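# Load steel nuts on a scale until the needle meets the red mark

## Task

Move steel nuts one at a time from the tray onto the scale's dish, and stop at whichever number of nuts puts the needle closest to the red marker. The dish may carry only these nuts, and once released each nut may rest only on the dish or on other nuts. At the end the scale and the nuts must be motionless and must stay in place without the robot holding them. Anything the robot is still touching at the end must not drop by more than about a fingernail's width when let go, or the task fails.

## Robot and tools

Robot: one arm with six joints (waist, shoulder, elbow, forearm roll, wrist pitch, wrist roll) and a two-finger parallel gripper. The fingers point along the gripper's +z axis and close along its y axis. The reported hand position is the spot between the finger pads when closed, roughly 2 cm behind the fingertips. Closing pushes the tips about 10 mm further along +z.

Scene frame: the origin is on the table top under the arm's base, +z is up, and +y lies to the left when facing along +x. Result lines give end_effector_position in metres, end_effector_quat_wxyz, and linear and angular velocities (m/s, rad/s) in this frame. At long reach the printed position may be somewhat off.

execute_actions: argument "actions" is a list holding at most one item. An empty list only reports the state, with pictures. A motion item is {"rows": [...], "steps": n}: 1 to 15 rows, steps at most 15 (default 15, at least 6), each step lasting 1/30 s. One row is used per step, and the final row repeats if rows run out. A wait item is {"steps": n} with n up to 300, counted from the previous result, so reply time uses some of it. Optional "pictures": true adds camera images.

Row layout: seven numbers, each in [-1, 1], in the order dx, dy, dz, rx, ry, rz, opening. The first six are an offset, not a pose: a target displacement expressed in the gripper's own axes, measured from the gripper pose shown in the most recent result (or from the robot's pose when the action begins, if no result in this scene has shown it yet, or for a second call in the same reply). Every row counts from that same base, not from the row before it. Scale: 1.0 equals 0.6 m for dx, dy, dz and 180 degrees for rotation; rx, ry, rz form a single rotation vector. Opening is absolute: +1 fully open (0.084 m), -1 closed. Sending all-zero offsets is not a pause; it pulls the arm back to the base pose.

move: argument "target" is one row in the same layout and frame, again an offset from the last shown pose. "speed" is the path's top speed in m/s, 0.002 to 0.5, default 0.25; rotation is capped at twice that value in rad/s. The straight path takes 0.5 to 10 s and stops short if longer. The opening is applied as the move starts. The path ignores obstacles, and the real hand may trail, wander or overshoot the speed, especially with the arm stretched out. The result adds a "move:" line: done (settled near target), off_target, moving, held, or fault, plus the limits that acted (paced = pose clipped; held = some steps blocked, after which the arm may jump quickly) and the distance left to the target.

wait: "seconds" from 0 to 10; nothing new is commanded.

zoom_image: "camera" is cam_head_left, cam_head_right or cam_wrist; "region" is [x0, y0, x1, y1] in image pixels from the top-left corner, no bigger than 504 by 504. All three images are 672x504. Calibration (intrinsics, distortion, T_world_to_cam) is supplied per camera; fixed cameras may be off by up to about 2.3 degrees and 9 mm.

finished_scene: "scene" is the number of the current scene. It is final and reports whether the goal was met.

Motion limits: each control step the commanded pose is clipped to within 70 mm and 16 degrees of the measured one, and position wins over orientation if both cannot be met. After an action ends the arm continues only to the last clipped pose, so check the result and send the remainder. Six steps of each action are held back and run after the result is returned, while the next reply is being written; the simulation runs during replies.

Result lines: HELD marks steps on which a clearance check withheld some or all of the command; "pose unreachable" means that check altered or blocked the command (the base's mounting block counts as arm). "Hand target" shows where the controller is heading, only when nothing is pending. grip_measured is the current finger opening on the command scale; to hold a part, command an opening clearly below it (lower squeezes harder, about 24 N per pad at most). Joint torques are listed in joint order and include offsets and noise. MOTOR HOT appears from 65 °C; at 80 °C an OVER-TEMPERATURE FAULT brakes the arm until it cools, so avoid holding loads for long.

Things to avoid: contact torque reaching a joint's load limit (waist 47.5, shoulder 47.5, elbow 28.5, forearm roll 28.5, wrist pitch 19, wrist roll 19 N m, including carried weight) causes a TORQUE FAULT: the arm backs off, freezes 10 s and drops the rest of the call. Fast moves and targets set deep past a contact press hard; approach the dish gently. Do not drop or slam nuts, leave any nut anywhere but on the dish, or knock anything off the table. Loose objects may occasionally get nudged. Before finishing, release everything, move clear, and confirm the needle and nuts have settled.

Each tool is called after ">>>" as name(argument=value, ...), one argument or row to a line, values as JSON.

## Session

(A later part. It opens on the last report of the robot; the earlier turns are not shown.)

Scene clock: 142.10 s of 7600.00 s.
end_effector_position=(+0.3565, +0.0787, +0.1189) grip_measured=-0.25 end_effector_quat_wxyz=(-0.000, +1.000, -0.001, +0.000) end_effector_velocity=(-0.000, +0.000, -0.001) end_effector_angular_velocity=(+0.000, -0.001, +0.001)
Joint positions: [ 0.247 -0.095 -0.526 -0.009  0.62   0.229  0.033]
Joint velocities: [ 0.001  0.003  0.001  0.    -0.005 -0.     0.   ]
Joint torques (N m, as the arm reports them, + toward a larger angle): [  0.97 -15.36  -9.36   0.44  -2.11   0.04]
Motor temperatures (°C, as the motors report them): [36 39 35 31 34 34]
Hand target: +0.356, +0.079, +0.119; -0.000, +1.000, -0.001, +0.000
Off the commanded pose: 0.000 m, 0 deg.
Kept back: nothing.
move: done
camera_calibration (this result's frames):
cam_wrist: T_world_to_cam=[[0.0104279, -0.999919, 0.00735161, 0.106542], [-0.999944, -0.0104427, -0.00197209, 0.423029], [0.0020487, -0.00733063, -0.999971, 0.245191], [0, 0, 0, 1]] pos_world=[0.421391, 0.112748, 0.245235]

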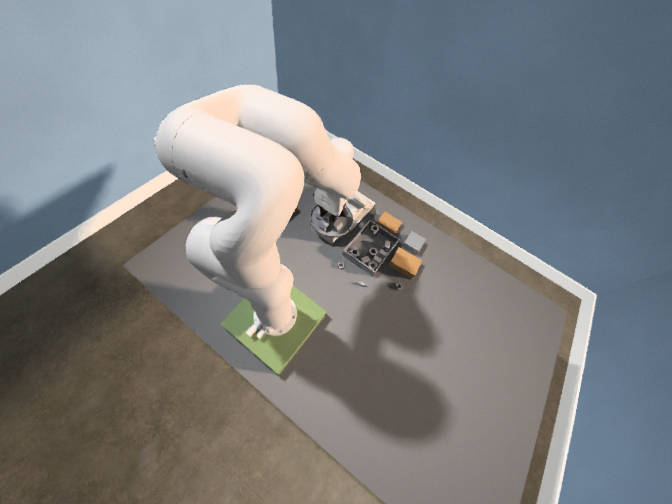

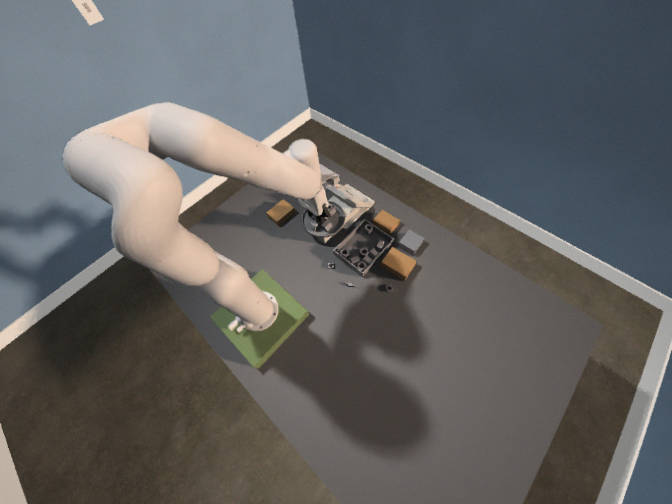

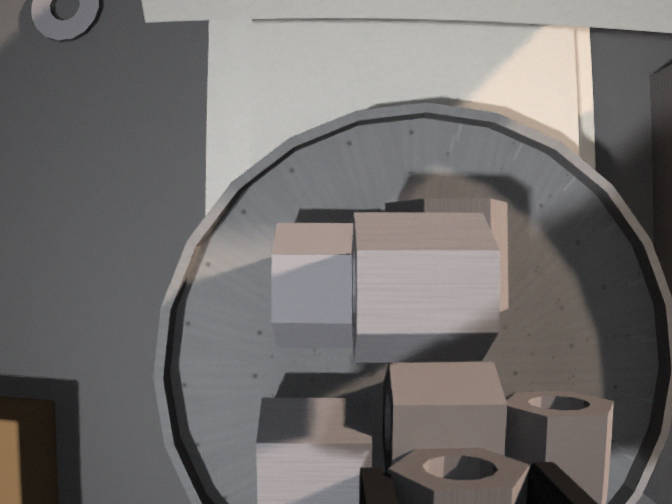

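>>> execute_actions(
  actions=[
    {"rows":[[0,0,0,0,0,0,-0.55],[0,0,0,0,0,0,-0.4],[0,0,0,0,0,0,-0.3],[0,0,0,0,0,0,-0.25],[0,0,0,0,0,0,-0.22],[0,0,0,0,0,0,-0.19],[0,0,0,0,0,0,-0.15],[0,0,0,0,0,0,-0.1]],"steps":9},
  ],
)

>>> move(
  target=[0,0,-0.047,0,0,0,-0.1],
  speed=0.1,
)

>>> move(
  target=[0.128,0.06,0.0,0,0,0,-0.1],
  speed=0.25,
)

Scene clock: 142.43 s of 7600.00 s.
end_effector_position=(+0.3565, +0.0786, +0.1187) grip_measured=-0.25 end_effector_quat_wxyz=(-0.000, +1.000, -0.001, +0.000) end_effector_velocity=(+0.000, -0.000, +0.001) end_effector_angular_velocity=(+0.001, -0.000, -0.001)
Joint positions: [ 0.247 -0.095 -0.526 -0.009  0.62   0.229  0.033]
Joint velocities: [-0.001 -0.003 -0.001  0.001  0.003 -0.001 -0.   ]
Joint torques (N m, as the arm reports them, + toward a larger angle): [  0.98 -15.18  -9.45   0.41  -2.25  -0.01]
Motor temperatures (°C, as the motors report them): [36 39 35 31 34 34]
Steps of this call (steps 1 to 7: nothing new was sent; steps 8 to 10: the first 3 steps of this action). Readings (end_effector_position):
8: (+0.3564, +0.0786, +0.1187)
9: (+0.3564, +0.0786, +0.1187)
10: the state above

Scene clock: 143.73 s of 7600.00 s.
end_effector_position=(+0.3563, +0.0785, +0.1466) grip_measured=-0.11 end_effector_quat_wxyz=(-0.000, +1.000, -0.001, +0.000) end_effector_velocity=(-0.000, -0.000, +0.002) end_effector_angular_velocity=(+0.000, +0.001, -0.000)
Joint positions: [ 0.247 -0.169 -0.549 -0.008  0.718  0.228  0.039]
Joint velocities: [-0.001 -0.005 -0.002  0.     0.008 -0.001  0.   ]
Joint torques (N m, as the arm reports them, + toward a larger angle): [  0.78 -14.76 -10.09   0.44  -2.    -0.02]
Motor temperatures (°C, as the motors report them): [36 39 35 31 34 34]
Hand target: +0.356, +0.079, +0.147; -0.000, +1.000, -0.001, +0.000
Off your previous action's commanded pose: 0.000 m, 0 deg at its last step (step 6 of this call).
Off the commanded pose: 0.000 m, 0 deg.
Kept back: nothing.
move: done
camera_calibration (this result's frames):
cam_wrist: T_world_to_cam=[[0.010301, -0.999918, 0.00762475, 0.106201], [-0.999946, -0.0103126, -0.00148416, 0.422837], [0.00156267, -0.00760905, -0.99997, 0.273146], [0, 0, 0, 1]] pos_world=[0.421293, 0.112631, 0.272955]

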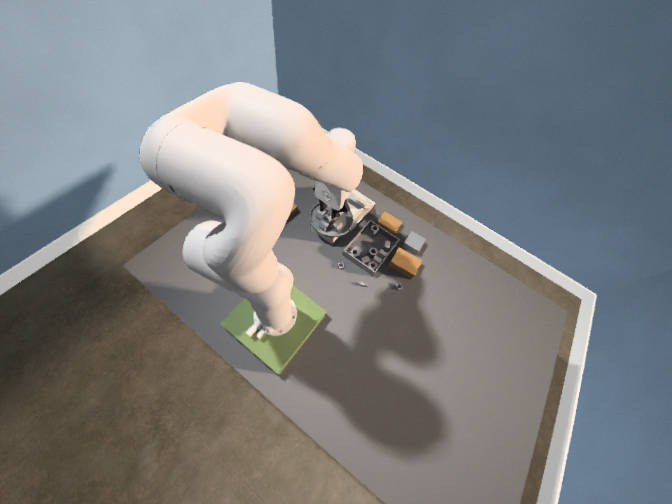

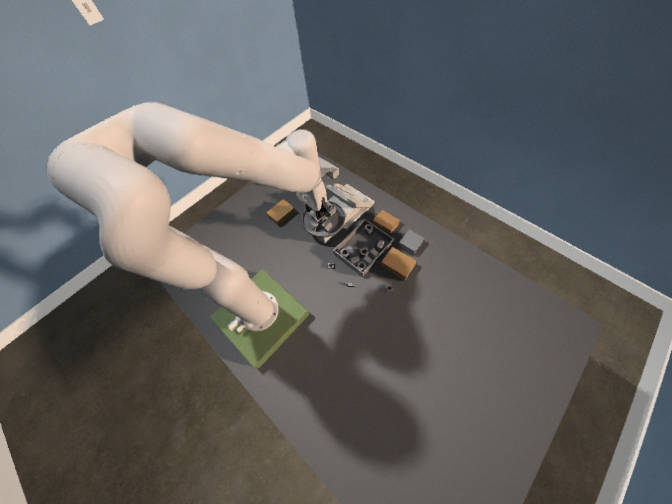

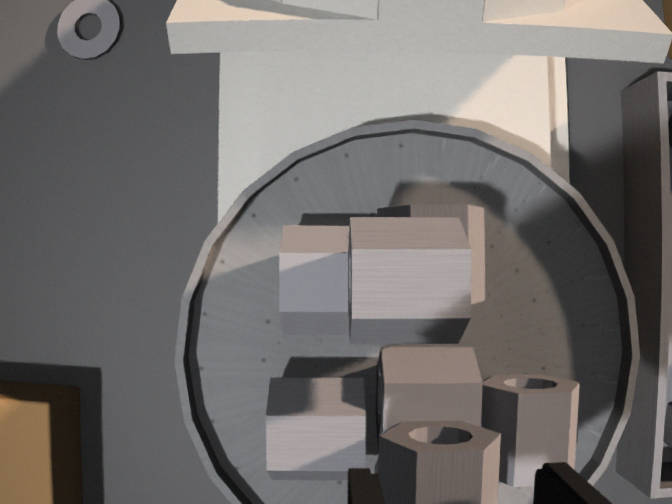

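Scene clock: 144.70 s of 7600.00 s.
end_effector_position=(+0.4326, +0.0424, +0.1467) grip_measured=-0.11 end_effector_quat_wxyz=(-0.000, +1.000, -0.001, +0.000) end_effector_velocity=(+0.003, -0.001, +0.000) end_effector_angular_velocity=(+0.001, +0.000, -0.001)
Joint positions: [ 0.127  0.053 -0.801 -0.007  0.747  0.107  0.039]
Joint velocities: [-0.002  0.006 -0.009  0.001  0.003 -0.002  0.   ]
Joint torques (N m, as the arm reports them, + toward a larger angle): [  0.96 -19.54 -10.29   0.33  -1.96  -0.12]
Motor temperatures (°C, as the motors report them): [36 39 36 31 34 34]
Hand target: +0.433, +0.042, +0.147; -0.000, +1.000, -0.001, -0.000
Off the commanded pose: 0.000 m, 0 deg.
Kept back: nothing.
move: done
camera_calibration (this result's frames):
cam_wrist: T_world_to_cam=[[0.0104469, -0.999919, 0.00731908, 0.0692589], [-0.999944, -0.0104572, -0.00137088, 0.49877], [0.00144731, -0.00730435, -0.999972, 0.272848], [0, 0, 0, 1]] pos_world=[0.497624, 0.076462, 0.273017]

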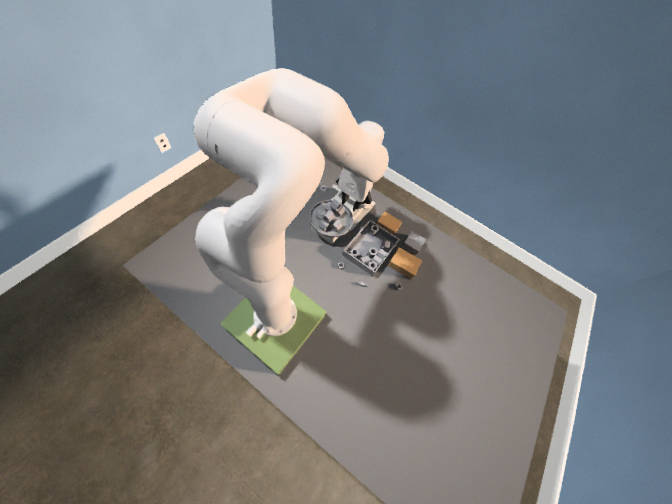

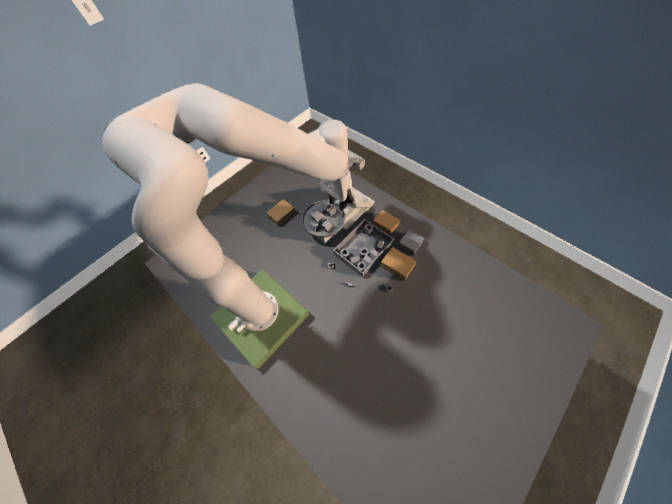

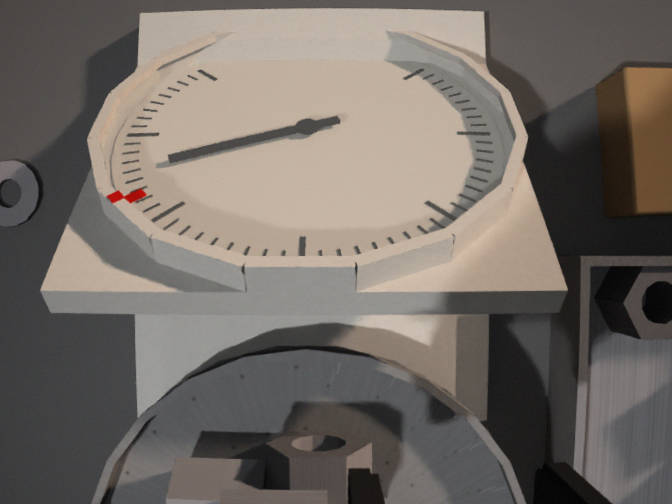

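>>> wait(
  seconds=1.5,
)

Scene clock: 146.33 s of 7600.00 s.
end_effector_position=(+0.4329, +0.0422, +0.1466) grip_measured=-0.11 end_effector_quat_wxyz=(-0.000, +1.000, -0.001, -0.000) end_effector_velocity=(+0.000, +0.000, +0.001) end_effector_angular_velocity=(-0.001, -0.002, +0.002)
Joint positions: [ 0.127  0.054 -0.802 -0.007  0.747  0.107  0.039]
Joint velocities: [ 0.    -0.002 -0.    -0.002  0.    -0.     0.   ]
Joint torques (N m, as the arm reports them, + toward a larger angle): [  0.7  -19.5  -10.22   0.53  -2.15  -0.2 ]
Motor temperatures (°C, as the motors report them): [36 39 36 31 34 34]
Hand target: +0.433, +0.042, +0.147; -0.000, +1.000, -0.001, -0.000
Off the commanded pose: 0.000 m, 0 deg.
Kept back: nothing.
Steps of this call (steps 1 to 49: nothing new was sent). Readings (end_effector_position):
1: (+0.4327, +0.0424, +0.1467)
2: (+0.4328, +0.0423, +0.1467)
4: (+0.4328, +0.0423, +0.1467)
8: (+0.4329, +0.0423, +0.1467)
49: the state above
camera_calibration (this result's frames):
cam_wrist: T_world_to_cam=[[0.0102588, -0.999921, 0.00728579, 0.0692175], [-0.999946, -0.0102683, -0.00126411, 0.499017], [0.00133882, -0.00727244, -0.999973, 0.272843], [0, 0, 0, 1]] pos_world=[0.497915, 0.0763203, 0.272962]

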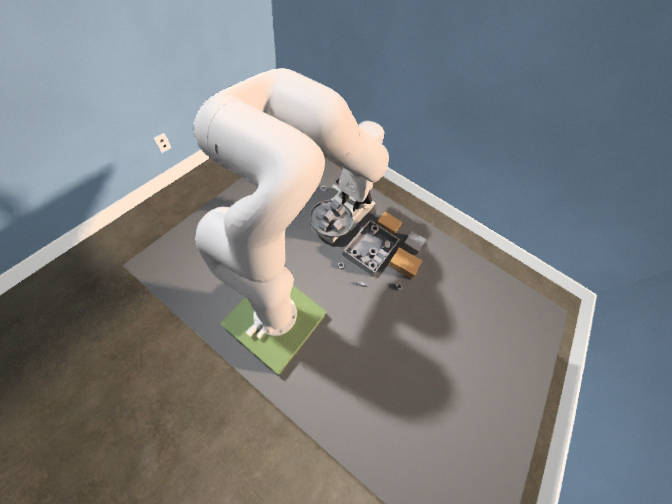

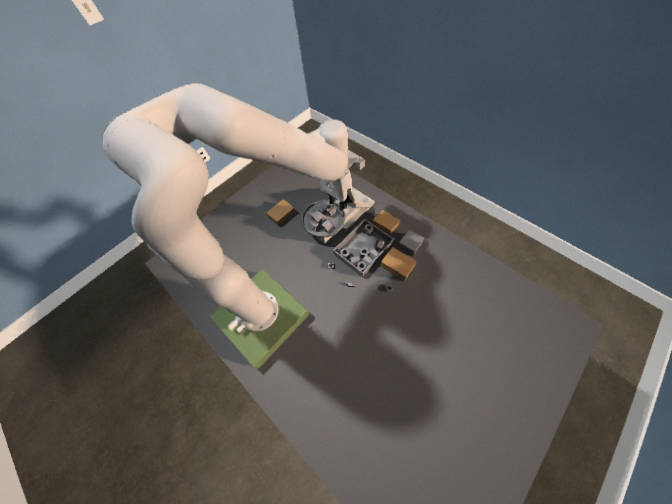

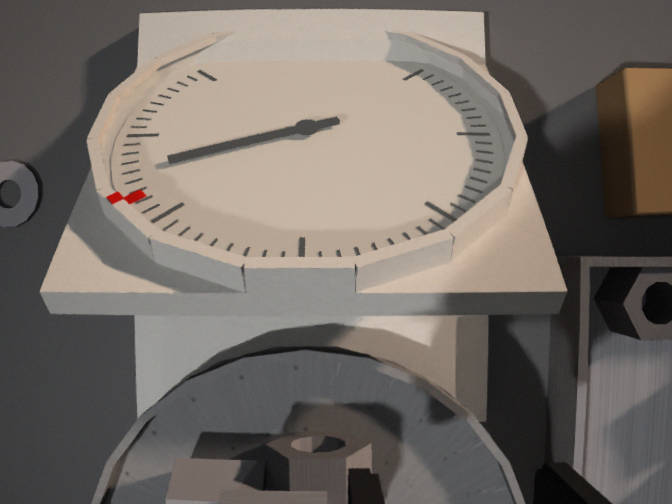

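>>> zoom_image(
  camera="cam_wrist",
  region=[80, 50, 360, 270],
)

Region (80, 50, 360, 270) of cam_wrist's 672x504 image, scaled by 1.800, with more detail than that image has; it fills the top 396 rows of this view, and the rest is white.

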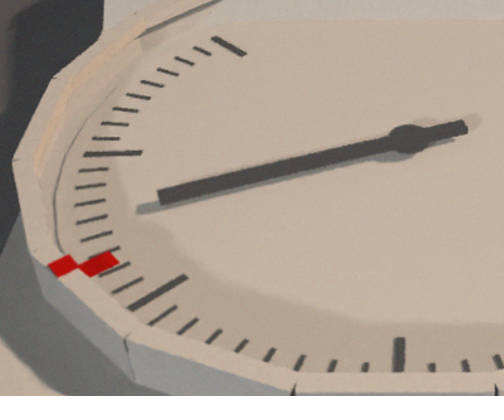

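>>> move(
  target=[-0.0337,-0.0788,0,0,0,0,-0.1],
  speed=0.15,
)

Scene clock: 151.27 s of 7600.00 s.
end_effector_position=(+0.4131, +0.0893, +0.1467) grip_measured=-0.11 end_effector_quat_wxyz=(-0.000, +1.000, -0.001, +0.000) end_effector_velocity=(-0.000, +0.001, +0.001) end_effector_angular_velocity=(-0.001, -0.001, +0.001)
Joint positions: [ 0.243  0.017 -0.756 -0.008  0.739  0.223  0.039]
Joint velocities: [ 0.004 -0.003  0.001 -0.002  0.001  0.005  0.   ]
Joint torques (N m, as the arm reports them, + toward a larger angle): [  0.48 -18.83 -10.17   0.3   -2.1    0.  ]
Motor temperatures (°C, as the motors report them): [36 39 36 31 34 34]
Hand target: +0.413, +0.090, +0.147; -0.000, +1.000, -0.001, +0.000
Off the commanded pose: 0.000 m, 0 deg.
Kept back: nothing.
move: done
camera_calibration (this result's frames):
cam_wrist: T_world_to_cam=[[0.0100521, -0.999921, 0.00758598, 0.116474], [-0.999948, -0.0100635, -0.00146804, 0.47966], [0.00154426, -0.00757083, -0.99997, 0.273229], [0, 0, 0, 1]] pos_world=[0.478043, 0.12336, 0.273042]

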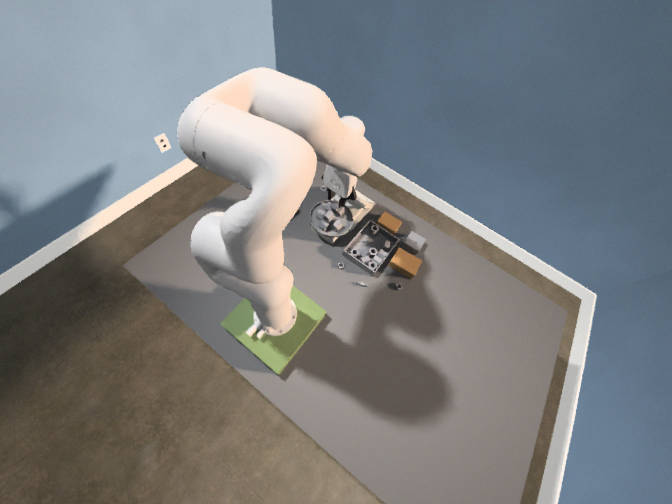

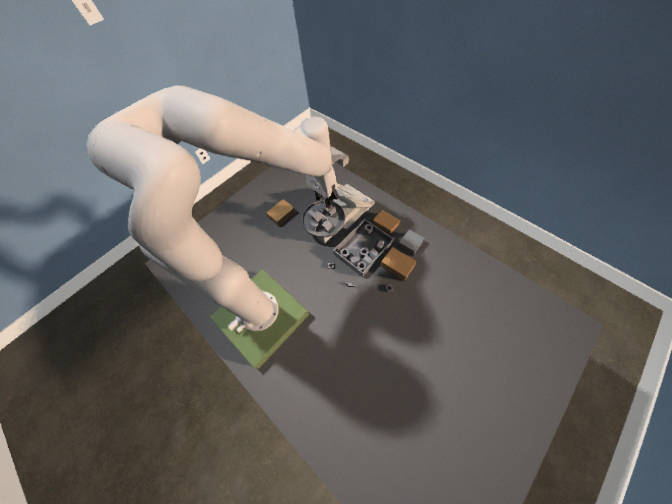

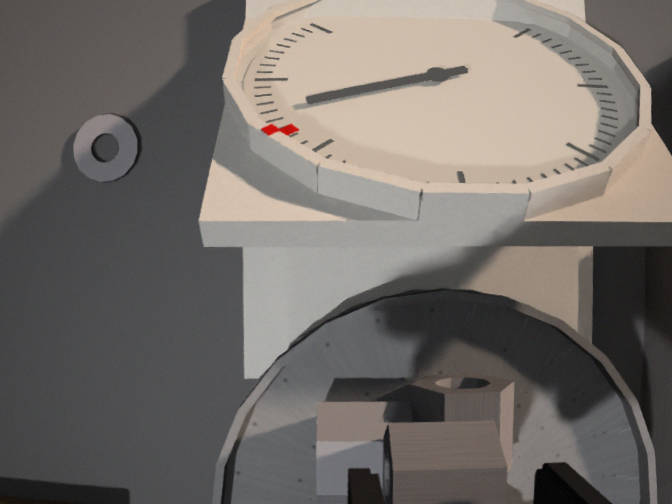

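>>> execute_actions(
  actions=[],
)

Scene clock: 151.57 s of 7600.00 s.
end_effector_position=(+0.4130, +0.0895, +0.1467) grip_measured=-0.11 end_effector_quat_wxyz=(-0.000, +1.000, -0.001, +0.000) end_effector_velocity=(-0.001, +0.000, -0.000) end_effector_angular_velocity=(+0.000, +0.001, +0.000)
Joint positions: [ 0.243  0.017 -0.756 -0.008  0.739  0.224  0.039]
Joint velocities: [ 0.001 -0.     0.001  0.001  0.     0.    -0.   ]
Joint torques (N m, as the arm reports them, + toward a larger angle): [  0.95 -18.81 -10.36   0.3   -2.04   0.03]
Motor temperatures (°C, as the motors report them): [36 39 36 31 34 34]
Hand target: +0.413, +0.090, +0.147; -0.000, +1.000, -0.001, +0.000
Off the commanded pose: 0.000 m, 0 deg.
Kept back: nothing.
Steps of this call (steps 1 to 9: nothing new was sent). Readings (end_effector_position):
1: (+0.4130, +0.0893, +0.1467)
2: (+0.4130, +0.0894, +0.1467)
4: (+0.4130, +0.0894, +0.1467)
8: (+0.4130, +0.0895, +0.1467)
9: the state above
camera_calibration (this result's frames):
cam_wrist: T_world_to_cam=[[0.0101984, -0.999919, 0.00764141, 0.116622], [-0.999947, -0.01021, -0.00148197, 0.479591], [0.00155987, -0.00762589, -0.99997, 0.273236], [0, 0, 0, 1]] pos_world=[0.47795, 0.123593, 0.273048]

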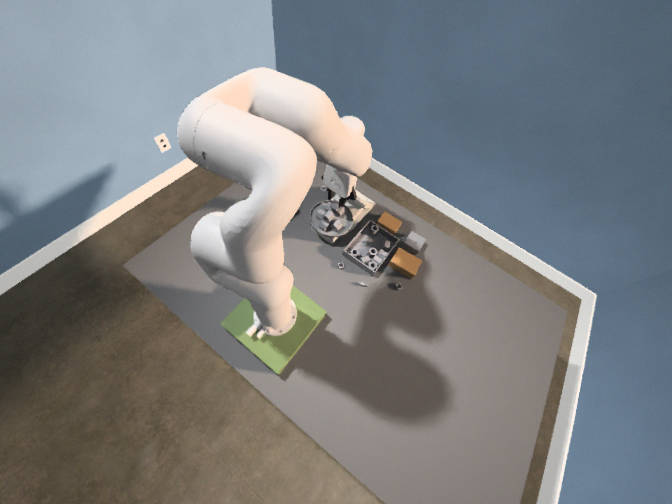

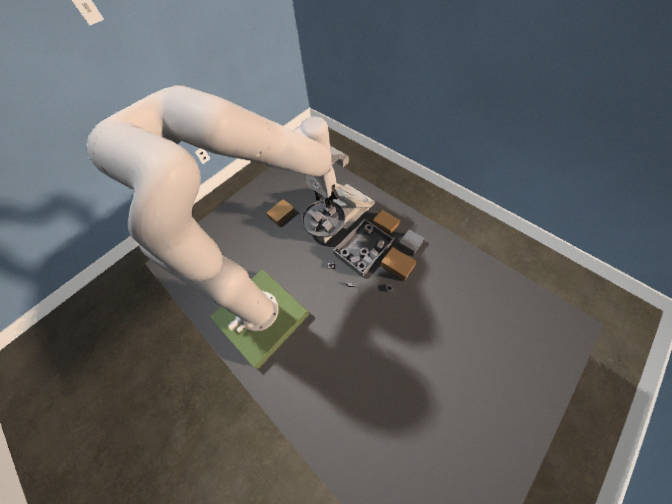

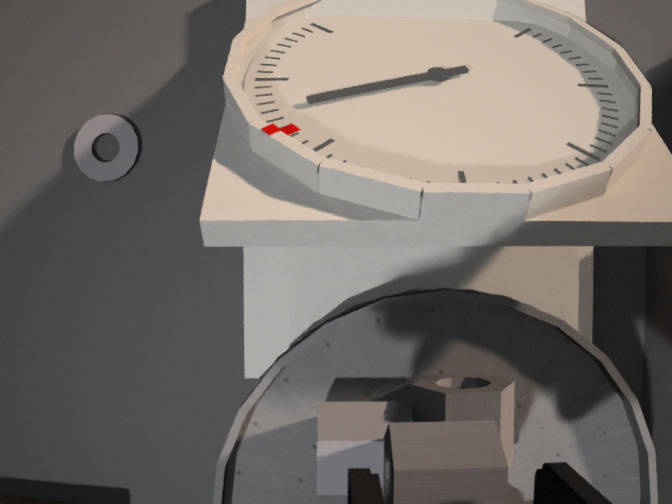

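>>> move(
  target=[0,0,0.0285,0,0,0,-0.1],
  speed=0.02,
)

Scene clock: 152.93 s of 7600.00 s.
end_effector_position=(+0.4130, +0.0895, +0.1298) grip_measured=-0.11 end_effector_quat_wxyz=(-0.000, +1.000, -0.001, +0.000) end_effector_velocity=(+0.001, +0.000, -0.000) end_effector_angular_velocity=(+0.001, -0.003, -0.001)
Joint positions: [ 0.243  0.054 -0.743 -0.008  0.687  0.224  0.039]
Joint velocities: [-0.     0.002 -0.001  0.001 -0.004 -0.     0.   ]
Joint torques (N m, as the arm reports them, + toward a larger angle): [  0.47 -19.2   -9.88   0.18  -2.13  -0.09]
Motor temperatures (°C, as the motors report them): [36 39 36 31 34 34]
Hand target: +0.413, +0.090, +0.130; -0.000, +1.000, -0.001, +0.000
Off the commanded pose: 0.000 m, 0 deg.
Kept back: nothing.
move: done
camera_calibration (this result's frames):
cam_wrist: T_world_to_cam=[[0.0102712, -0.999919, 0.00754609, 0.116798], [-0.999946, -0.010283, -0.00152612, 0.479596], [0.0016036, -0.00753, -0.99997, 0.256301], [0, 0, 0, 1]] pos_world=[0.47796, 0.12365, 0.256144]

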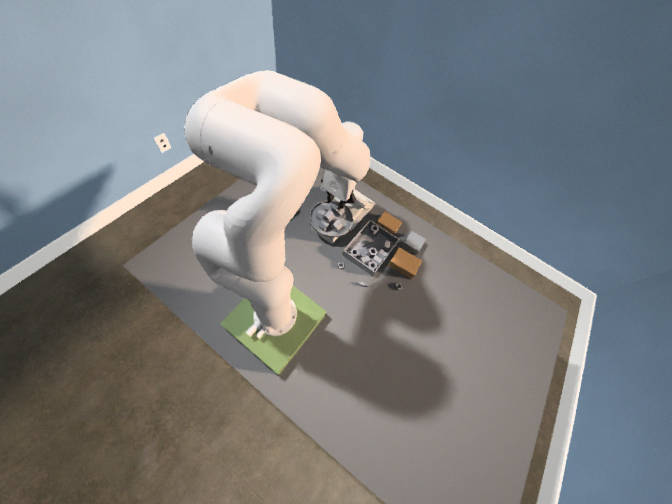

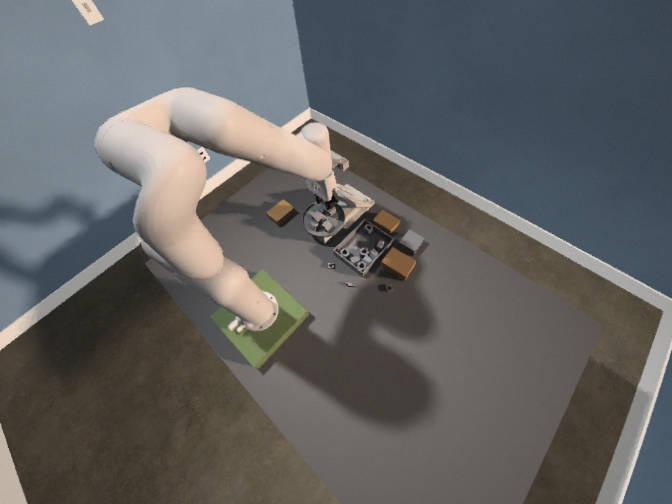

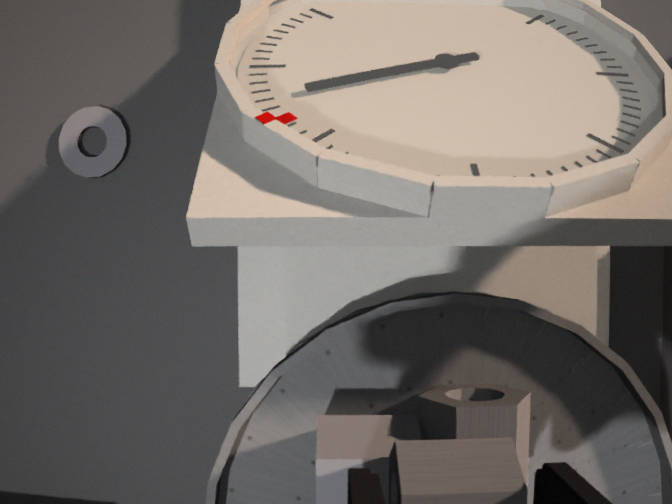

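>>> execute_actions(
  actions=[
    {"rows": [[0,0,0,0,0,0,-0.15],[0,0,0,0,0,0,-0.19],[0,0,0,0,0,0,-0.23],[0,0,0,0,0,0,-0.27],[0,0,0,0,0,0,-0.30],[0,0,0,0,0,0,-0.33],[0,0,0,0,0,0,-0.36],[0,0,0,0,0,0,-0.40],[0,0,0,0,0,0,-0.45],[0,0,0,0,0,0,-0.5],[0,0,0,0,0,0,-0.55],[0,0,0,0,0,0,-0.6],[0,0,0,0,0,0,-0.65],[0,0,0,0,0,0,-0.7],[0,0,0,0,0,0,-0.7]], "steps": 15},
  ],
)

>>> move(
  target=[0,0,-0.015,0,0,0,-0.7],
  speed=0.01,
)

>>> wait(
  seconds=1.0,
)

Scene clock: 153.50 s of 7600.00 s.
end_effector_position=(+0.4130, +0.0895, +0.1298) grip_measured=-0.34 end_effector_quat_wxyz=(-0.000, +1.000, -0.001, +0.000) end_effector_velocity=(+0.000, +0.001, +0.001) end_effector_angular_velocity=(+0.002, -0.001, -0.001)
Joint positions: [ 0.243  0.054 -0.743 -0.008  0.687  0.224  0.029]
Joint velocities: [ 0.001 -0.001 -0.001  0.003  0.    -0.    -0.   ]
Joint torques (N m, as the arm reports them, + toward a larger angle): [  1.44 -19.03  -9.83   0.5   -2.     0.03]
Motor temperatures (°C, as the motors report them): [36 39 36 31 34 34]
Steps of this call (steps 1 to 8: nothing new was sent; steps 9 to 17: the first 9 steps of this action). Readings (end_effector_position):
9: (+0.4130, +0.0895, +0.1297)
10: (+0.4130, +0.0895, +0.1297)
12: (+0.4130, +0.0895, +0.1297)
16: (+0.4130, +0.0895, +0.1298)
17: the state above

Scene clock: 154.87 s of 7600.00 s.
end_effector_position=(+0.4130, +0.0895, +0.1387) grip_measured=-0.34 end_effector_quat_wxyz=(-0.000, +1.000, -0.001, +0.000) end_effector_velocity=(-0.001, -0.001, +0.000) end_effector_angular_velocity=(-0.002, +0.003, +0.001)
Joint positions: [ 0.243  0.034 -0.749 -0.008  0.714  0.224  0.029]
Joint velocities: [-0.    -0.002  0.    -0.002  0.005  0.     0.   ]
Joint torques (N m, as the arm reports them, + toward a larger angle): [  0.69 -19.75 -10.2    0.48  -2.39  -0.01]
Motor temperatures (°C, as the motors report them): [36 39 36 31 34 34]
Hand target: +0.413, +0.089, +0.139; -0.000, +1.000, -0.001, +0.000
Off your previous action's commanded pose: 0.000 m, 0 deg at its last step (step 6 of this call).
Off the commanded pose: 0.000 m, 0 deg.
Kept back: nothing.
move: done
camera_calibration (this result's frames):
cam_wrist: T_world_to_cam=[[0.0102033, -0.999919, 0.00757799, 0.116709], [-0.999946, -0.0102162, -0.00166059, 0.479663], [0.00173787, -0.00756064, -0.99997, 0.265127], [0, 0, 0, 1]] pos_world=[0.477986, 0.123604, 0.265031]

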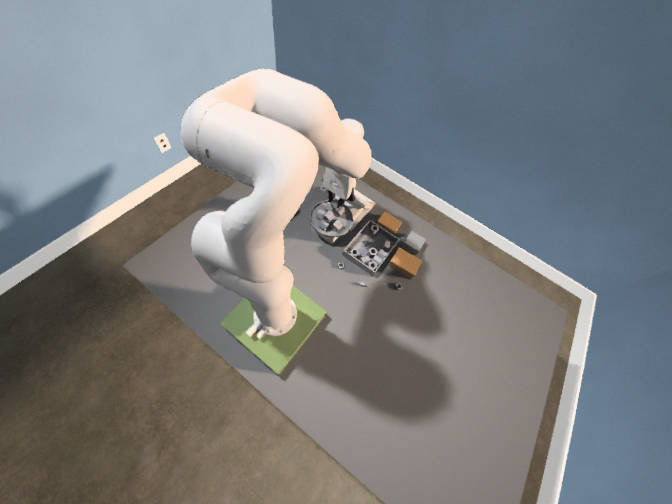

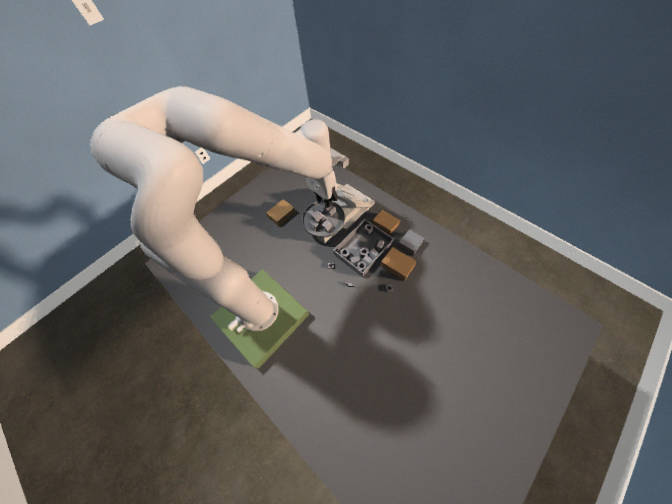

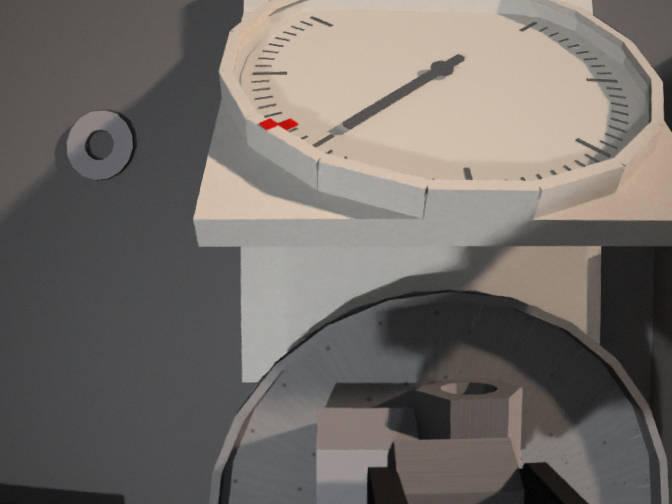

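Scene clock: 155.87 s of 7600.00 s.
end_effector_position=(+0.4130, +0.0895, +0.1388) grip_measured=-0.34 end_effector_quat_wxyz=(-0.000, +1.000, -0.001, +0.000) end_effector_velocity=(-0.000, +0.000, -0.001) end_effector_angular_velocity=(-0.000, +0.001, -0.000)
Joint positions: [ 0.243  0.034 -0.75  -0.008  0.715  0.224  0.029]
Joint velocities: [ 0.     0.001  0.001  0.    -0.001  0.     0.   ]
Joint torques (N m, as the arm reports them, + toward a larger angle): [  0.7  -19.37 -10.77   0.4   -2.28  -0.2 ]
Motor temperatures (°C, as the motors report them): [36 39 36 31 34 34]
Hand target: +0.413, +0.089, +0.139; -0.000, +1.000, -0.001, +0.000
Off the commanded pose: 0.000 m, 0 deg.
Kept back: nothing.
Steps of this call (steps 1 to 30: nothing new was sent). Readings (end_effector_position):
1: (+0.4130, +0.0895, +0.1387)
2: (+0.4130, +0.0895, +0.1387)
4: (+0.4130, +0.0895, +0.1387)
8: (+0.4130, +0.0895, +0.1388)
30: the state above
camera_calibration (this result's frames):
cam_wrist: T_world_to_cam=[[0.0102024, -0.999919, 0.00760055, 0.116698], [-0.999947, -0.0102145, -0.00155546, 0.479618], [0.00163297, -0.00758427, -0.99997, 0.26529], [0, 0, 0, 1]] pos_world=[0.477969, 0.1236, 0.265141]

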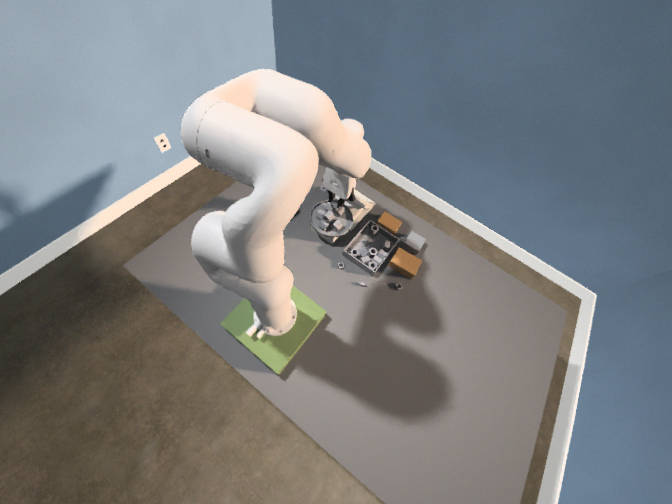

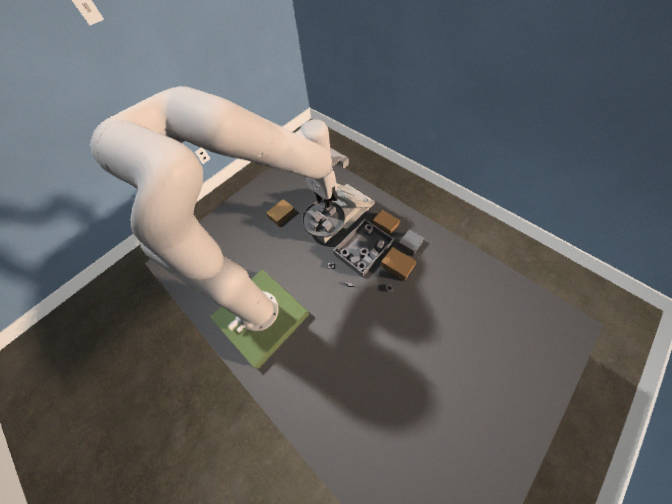

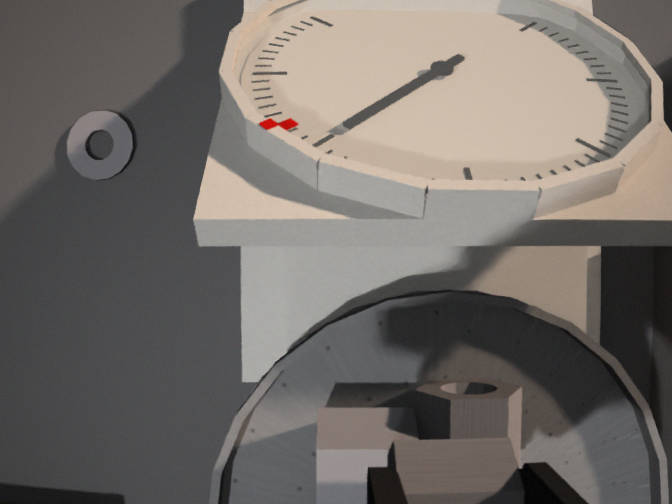

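>>> zoom_image(
  camera="cam_wrist",
  region=[210, 0, 490, 200],
)

Region (210, 0, 490, 200) of cam_wrist's 672x504 image, scaled by 1.800, with more detail than that image has; it fills the top 360 rows of this view, and the rest is white.

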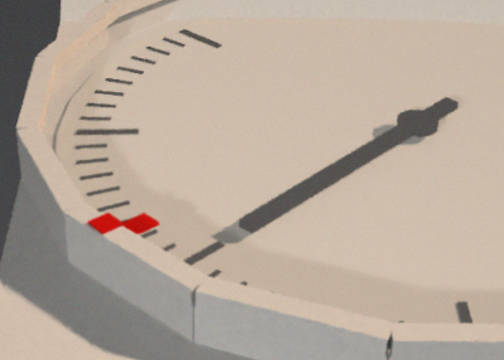

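>>> move(
  target=[0,0,0.0145,0,0,0,-0.7],
  speed=0.008,
)

Scene clock: 157.80 s of 7600.00 s.
end_effector_position=(+0.4130, +0.0895, +0.1303) grip_measured=-0.34 end_effector_quat_wxyz=(-0.000, +1.000, -0.001, +0.000) end_effector_velocity=(+0.002, +0.000, +0.000) end_effector_angular_velocity=(+0.001, -0.005, +0.000)
Joint positions: [ 0.243  0.053 -0.743 -0.008  0.689  0.224  0.029]
Joint velocities: [ 0.     0.001 -0.001 -0.001 -0.005  0.001  0.   ]
Joint torques (N m, as the arm reports them, + toward a larger angle): [  0.72 -19.41 -10.45   0.29  -2.24  -0.1 ]
Motor temperatures (°C, as the motors report them): [36 39 36 31 34 34]
Hand target: +0.413, +0.090, +0.130; -0.000, +1.000, -0.001, +0.000
Off the commanded pose: 0.000 m, 0 deg.
Kept back: nothing.
move: done
camera_calibration (this result's frames):
cam_wrist: T_world_to_cam=[[0.0102357, -0.999919, 0.00755355, 0.116787], [-0.999946, -0.0102478, -0.00157238, 0.479621], [0.00164966, -0.00753705, -0.99997, 0.25673], [0, 0, 0, 1]] pos_world=[0.477977, 0.123627, 0.256594]

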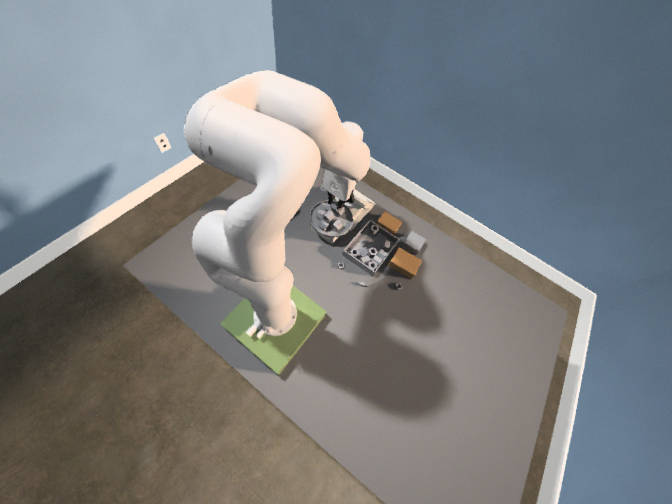

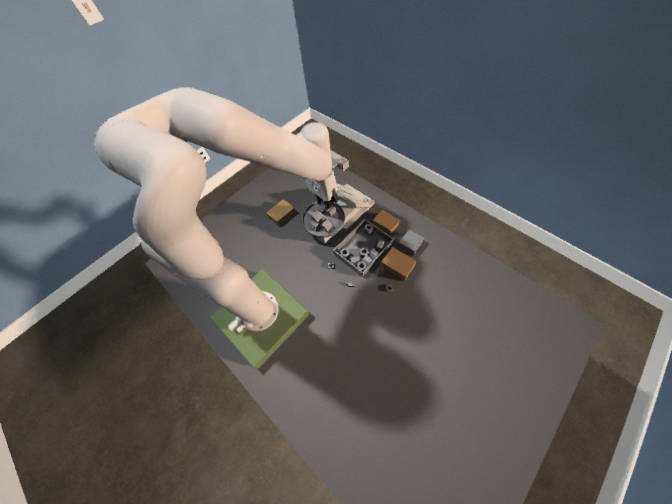

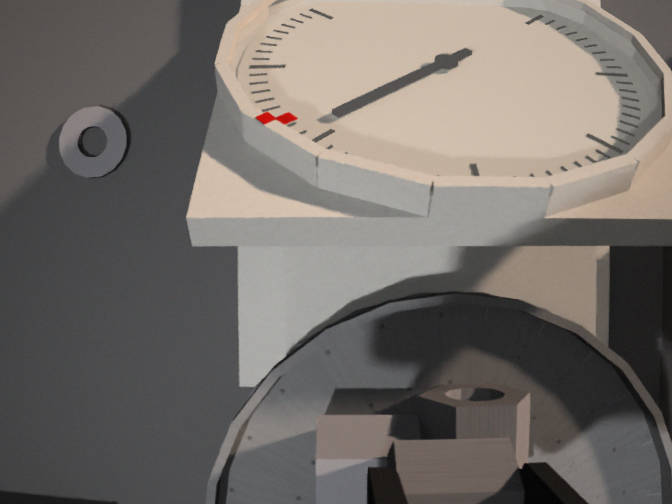

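Contact made (needle moving). Release gradually and lift.

>>> execute_actions(
  actions=[
    {"rows": [[0,0,0.0005,0,0,0,-0.6],[0,0,0.0007,0,0,0,-0.5],[0,0,0.0008,0,0,0,-0.44],[0,0,0.0008,0,0,0,-0.4],[0,0,0.0008,0,0,0,-0.37],[0,0,0.0008,0,0,0,-0.34],[0,0,0.0008,0,0,0,-0.31],[0,0,0.0008,0,0,0,-0.28],[0,0,0.0008,0,0,0,-0.25],[0,0,0.0008,0,0,0,-0.22],[0,0,0.0008,0,0,0,-0.19],[0,0,0.0008,0,0,0,-0.16],[0,0,0.0008,0,0,0,-0.13],[0,0,0.0008,0,0,0,-0.1],[0,0,0.0008,0,0,0,-0.1]], "steps": 15},
  ],
)

>>> move(
  target=[0,0,-0.08,0,0,0,-0.1],
  speed=0.05,
)

>>> wait(
  seconds=1.0,
)

Scene clock: 158.40 s of 7600.00 s.
end_effector_position=(+0.4131, +0.0896, +0.1299) grip_measured=-0.31 end_effector_quat_wxyz=(-0.000, +1.000, -0.001, +0.000) end_effector_velocity=(+0.001, +0.000, +0.000) end_effector_angular_velocity=(+0.000, -0.004, +0.001)
Joint positions: [ 0.243  0.054 -0.743 -0.008  0.687  0.224  0.031]
Joint velocities: [-0.     0.002 -0.002 -0.001 -0.004 -0.     0.036]
Joint torques (N m, as the arm reports them, + toward a larger angle): [  0.9  -18.79 -10.07   0.24  -2.    -0.06]
Motor temperatures (°C, as the motors report them): [36 39 36 31 34 34]
Steps of this call (steps 1 to 9: nothing new was sent; steps 10 to 18: the first 9 steps of this action). Readings (end_effector_position):
10: (+0.4130, +0.0895, +0.1302)
11: (+0.4131, +0.0895, +0.1301)
13: (+0.4131, +0.0895, +0.1300)
17: (+0.4131, +0.0895, +0.1299)
18: the state above

Scene clock: 160.20 s of 7600.00 s.
end_effector_position=(+0.4129, +0.0893, +0.1774) grip_measured=-0.11 end_effector_quat_wxyz=(-0.000, +1.000, -0.001, -0.000) end_effector_velocity=(+0.000, -0.000, +0.002) end_effector_angular_velocity=(-0.000, -0.000, -0.000)
Joint positions: [ 0.244 -0.045 -0.788 -0.007  0.832  0.224  0.039]
Joint velocities: [ 0.    -0.004 -0.002 -0.     0.006  0.    -0.   ]
Joint torques (N m, as the arm reports them, + toward a larger angle): [  0.84 -17.94 -10.82   0.43  -2.11   0.07]
Motor temperatures (°C, as the motors report them): [36 39 36 31 34 34]
Hand target: +0.413, +0.089, +0.178; -0.000, +1.000, -0.001, +0.000
Off your previous action's commanded pose: 0.000 m, 0 deg at its last step (step 6 of this call).
Off the commanded pose: 0.000 m, 0 deg.
Kept back: nothing.
move: done
camera_calibration (this result's frames):
cam_wrist: T_world_to_cam=[[0.0100232, -0.999919, 0.00784853, 0.116277], [-0.999949, -0.0100334, -0.00125918, 0.479515], [0.00133782, -0.0078355, -0.999968, 0.304042], [0, 0, 0, 1]] pos_world=[0.477918, 0.123461, 0.303724]

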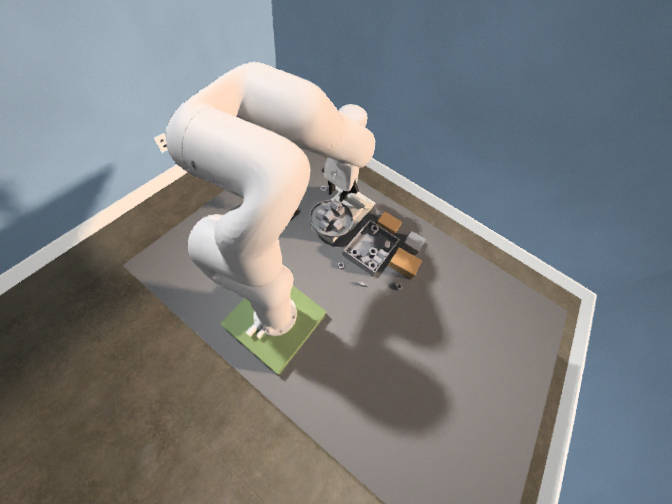

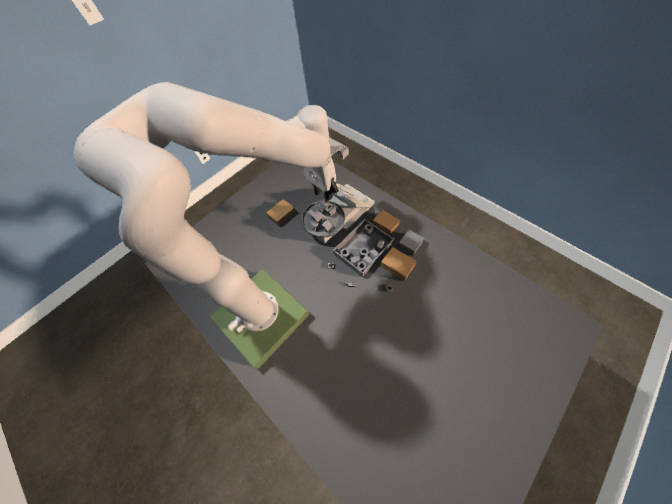

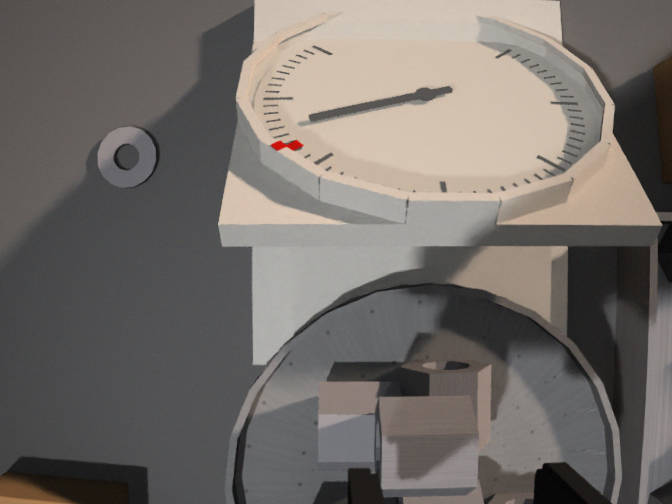

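Scene clock: 161.20 s of 7600.00 s.
end_effector_position=(+0.4130, +0.0894, +0.1777) grip_measured=-0.11 end_effector_quat_wxyz=(-0.000, +1.000, -0.001, +0.000) end_effector_velocity=(+0.000, -0.000, +0.001) end_effector_angular_velocity=(-0.001, -0.001, +0.001)
Joint positions: [ 0.244 -0.045 -0.789 -0.007  0.833  0.224  0.039]
Joint velocities: [-0.001 -0.002 -0.001 -0.002  0.002 -0.     0.   ]
Joint torques (N m, as the arm reports them, + toward a larger angle): [  0.96 -18.45 -10.8    0.54  -1.98   0.05]
Motor temperatures (°C, as the motors report them): [36 39 36 31 34 34]
Hand target: +0.413, +0.089, +0.178; -0.000, +1.000, -0.001, +0.000
Off the commanded pose: 0.000 m, 0 deg.
Kept back: nothing.
Steps of this call (steps 1 to 30: nothing new was sent). Readings (end_effector_position):
1: (+0.4129, +0.0893, +0.1775)
2: (+0.4129, +0.0893, +0.1775)
4: (+0.4130, +0.0893, +0.1776)
8: (+0.4130, +0.0894, +0.1777)
30: the state above
camera_calibration (this result's frames):
cam_wrist: T_world_to_cam=[[0.0100211, -0.99992, 0.00776505, 0.116315], [-0.999948, -0.0100343, -0.00166598, 0.479709], [0.00174376, -0.00774795, -0.999968, 0.304199], [0, 0, 0, 1]] pos_world=[0.477988, 0.123476, 0.304086]

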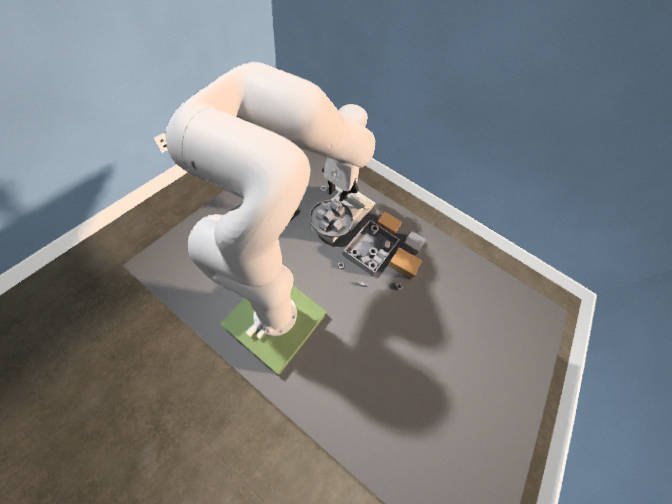

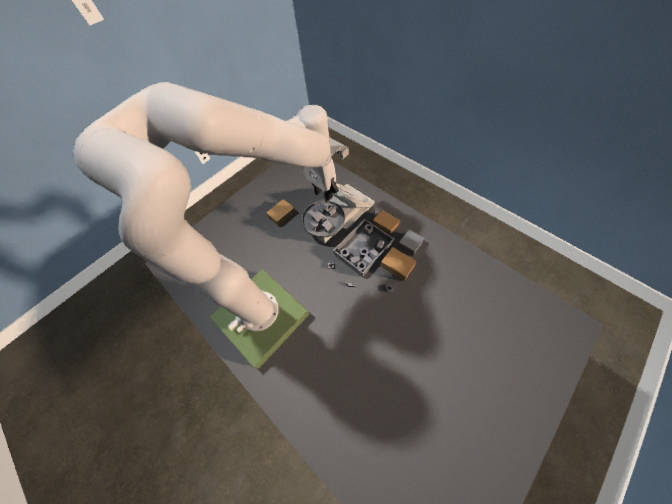

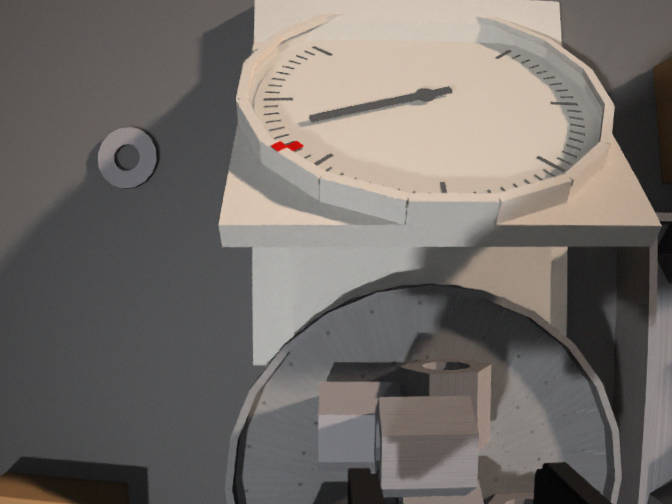

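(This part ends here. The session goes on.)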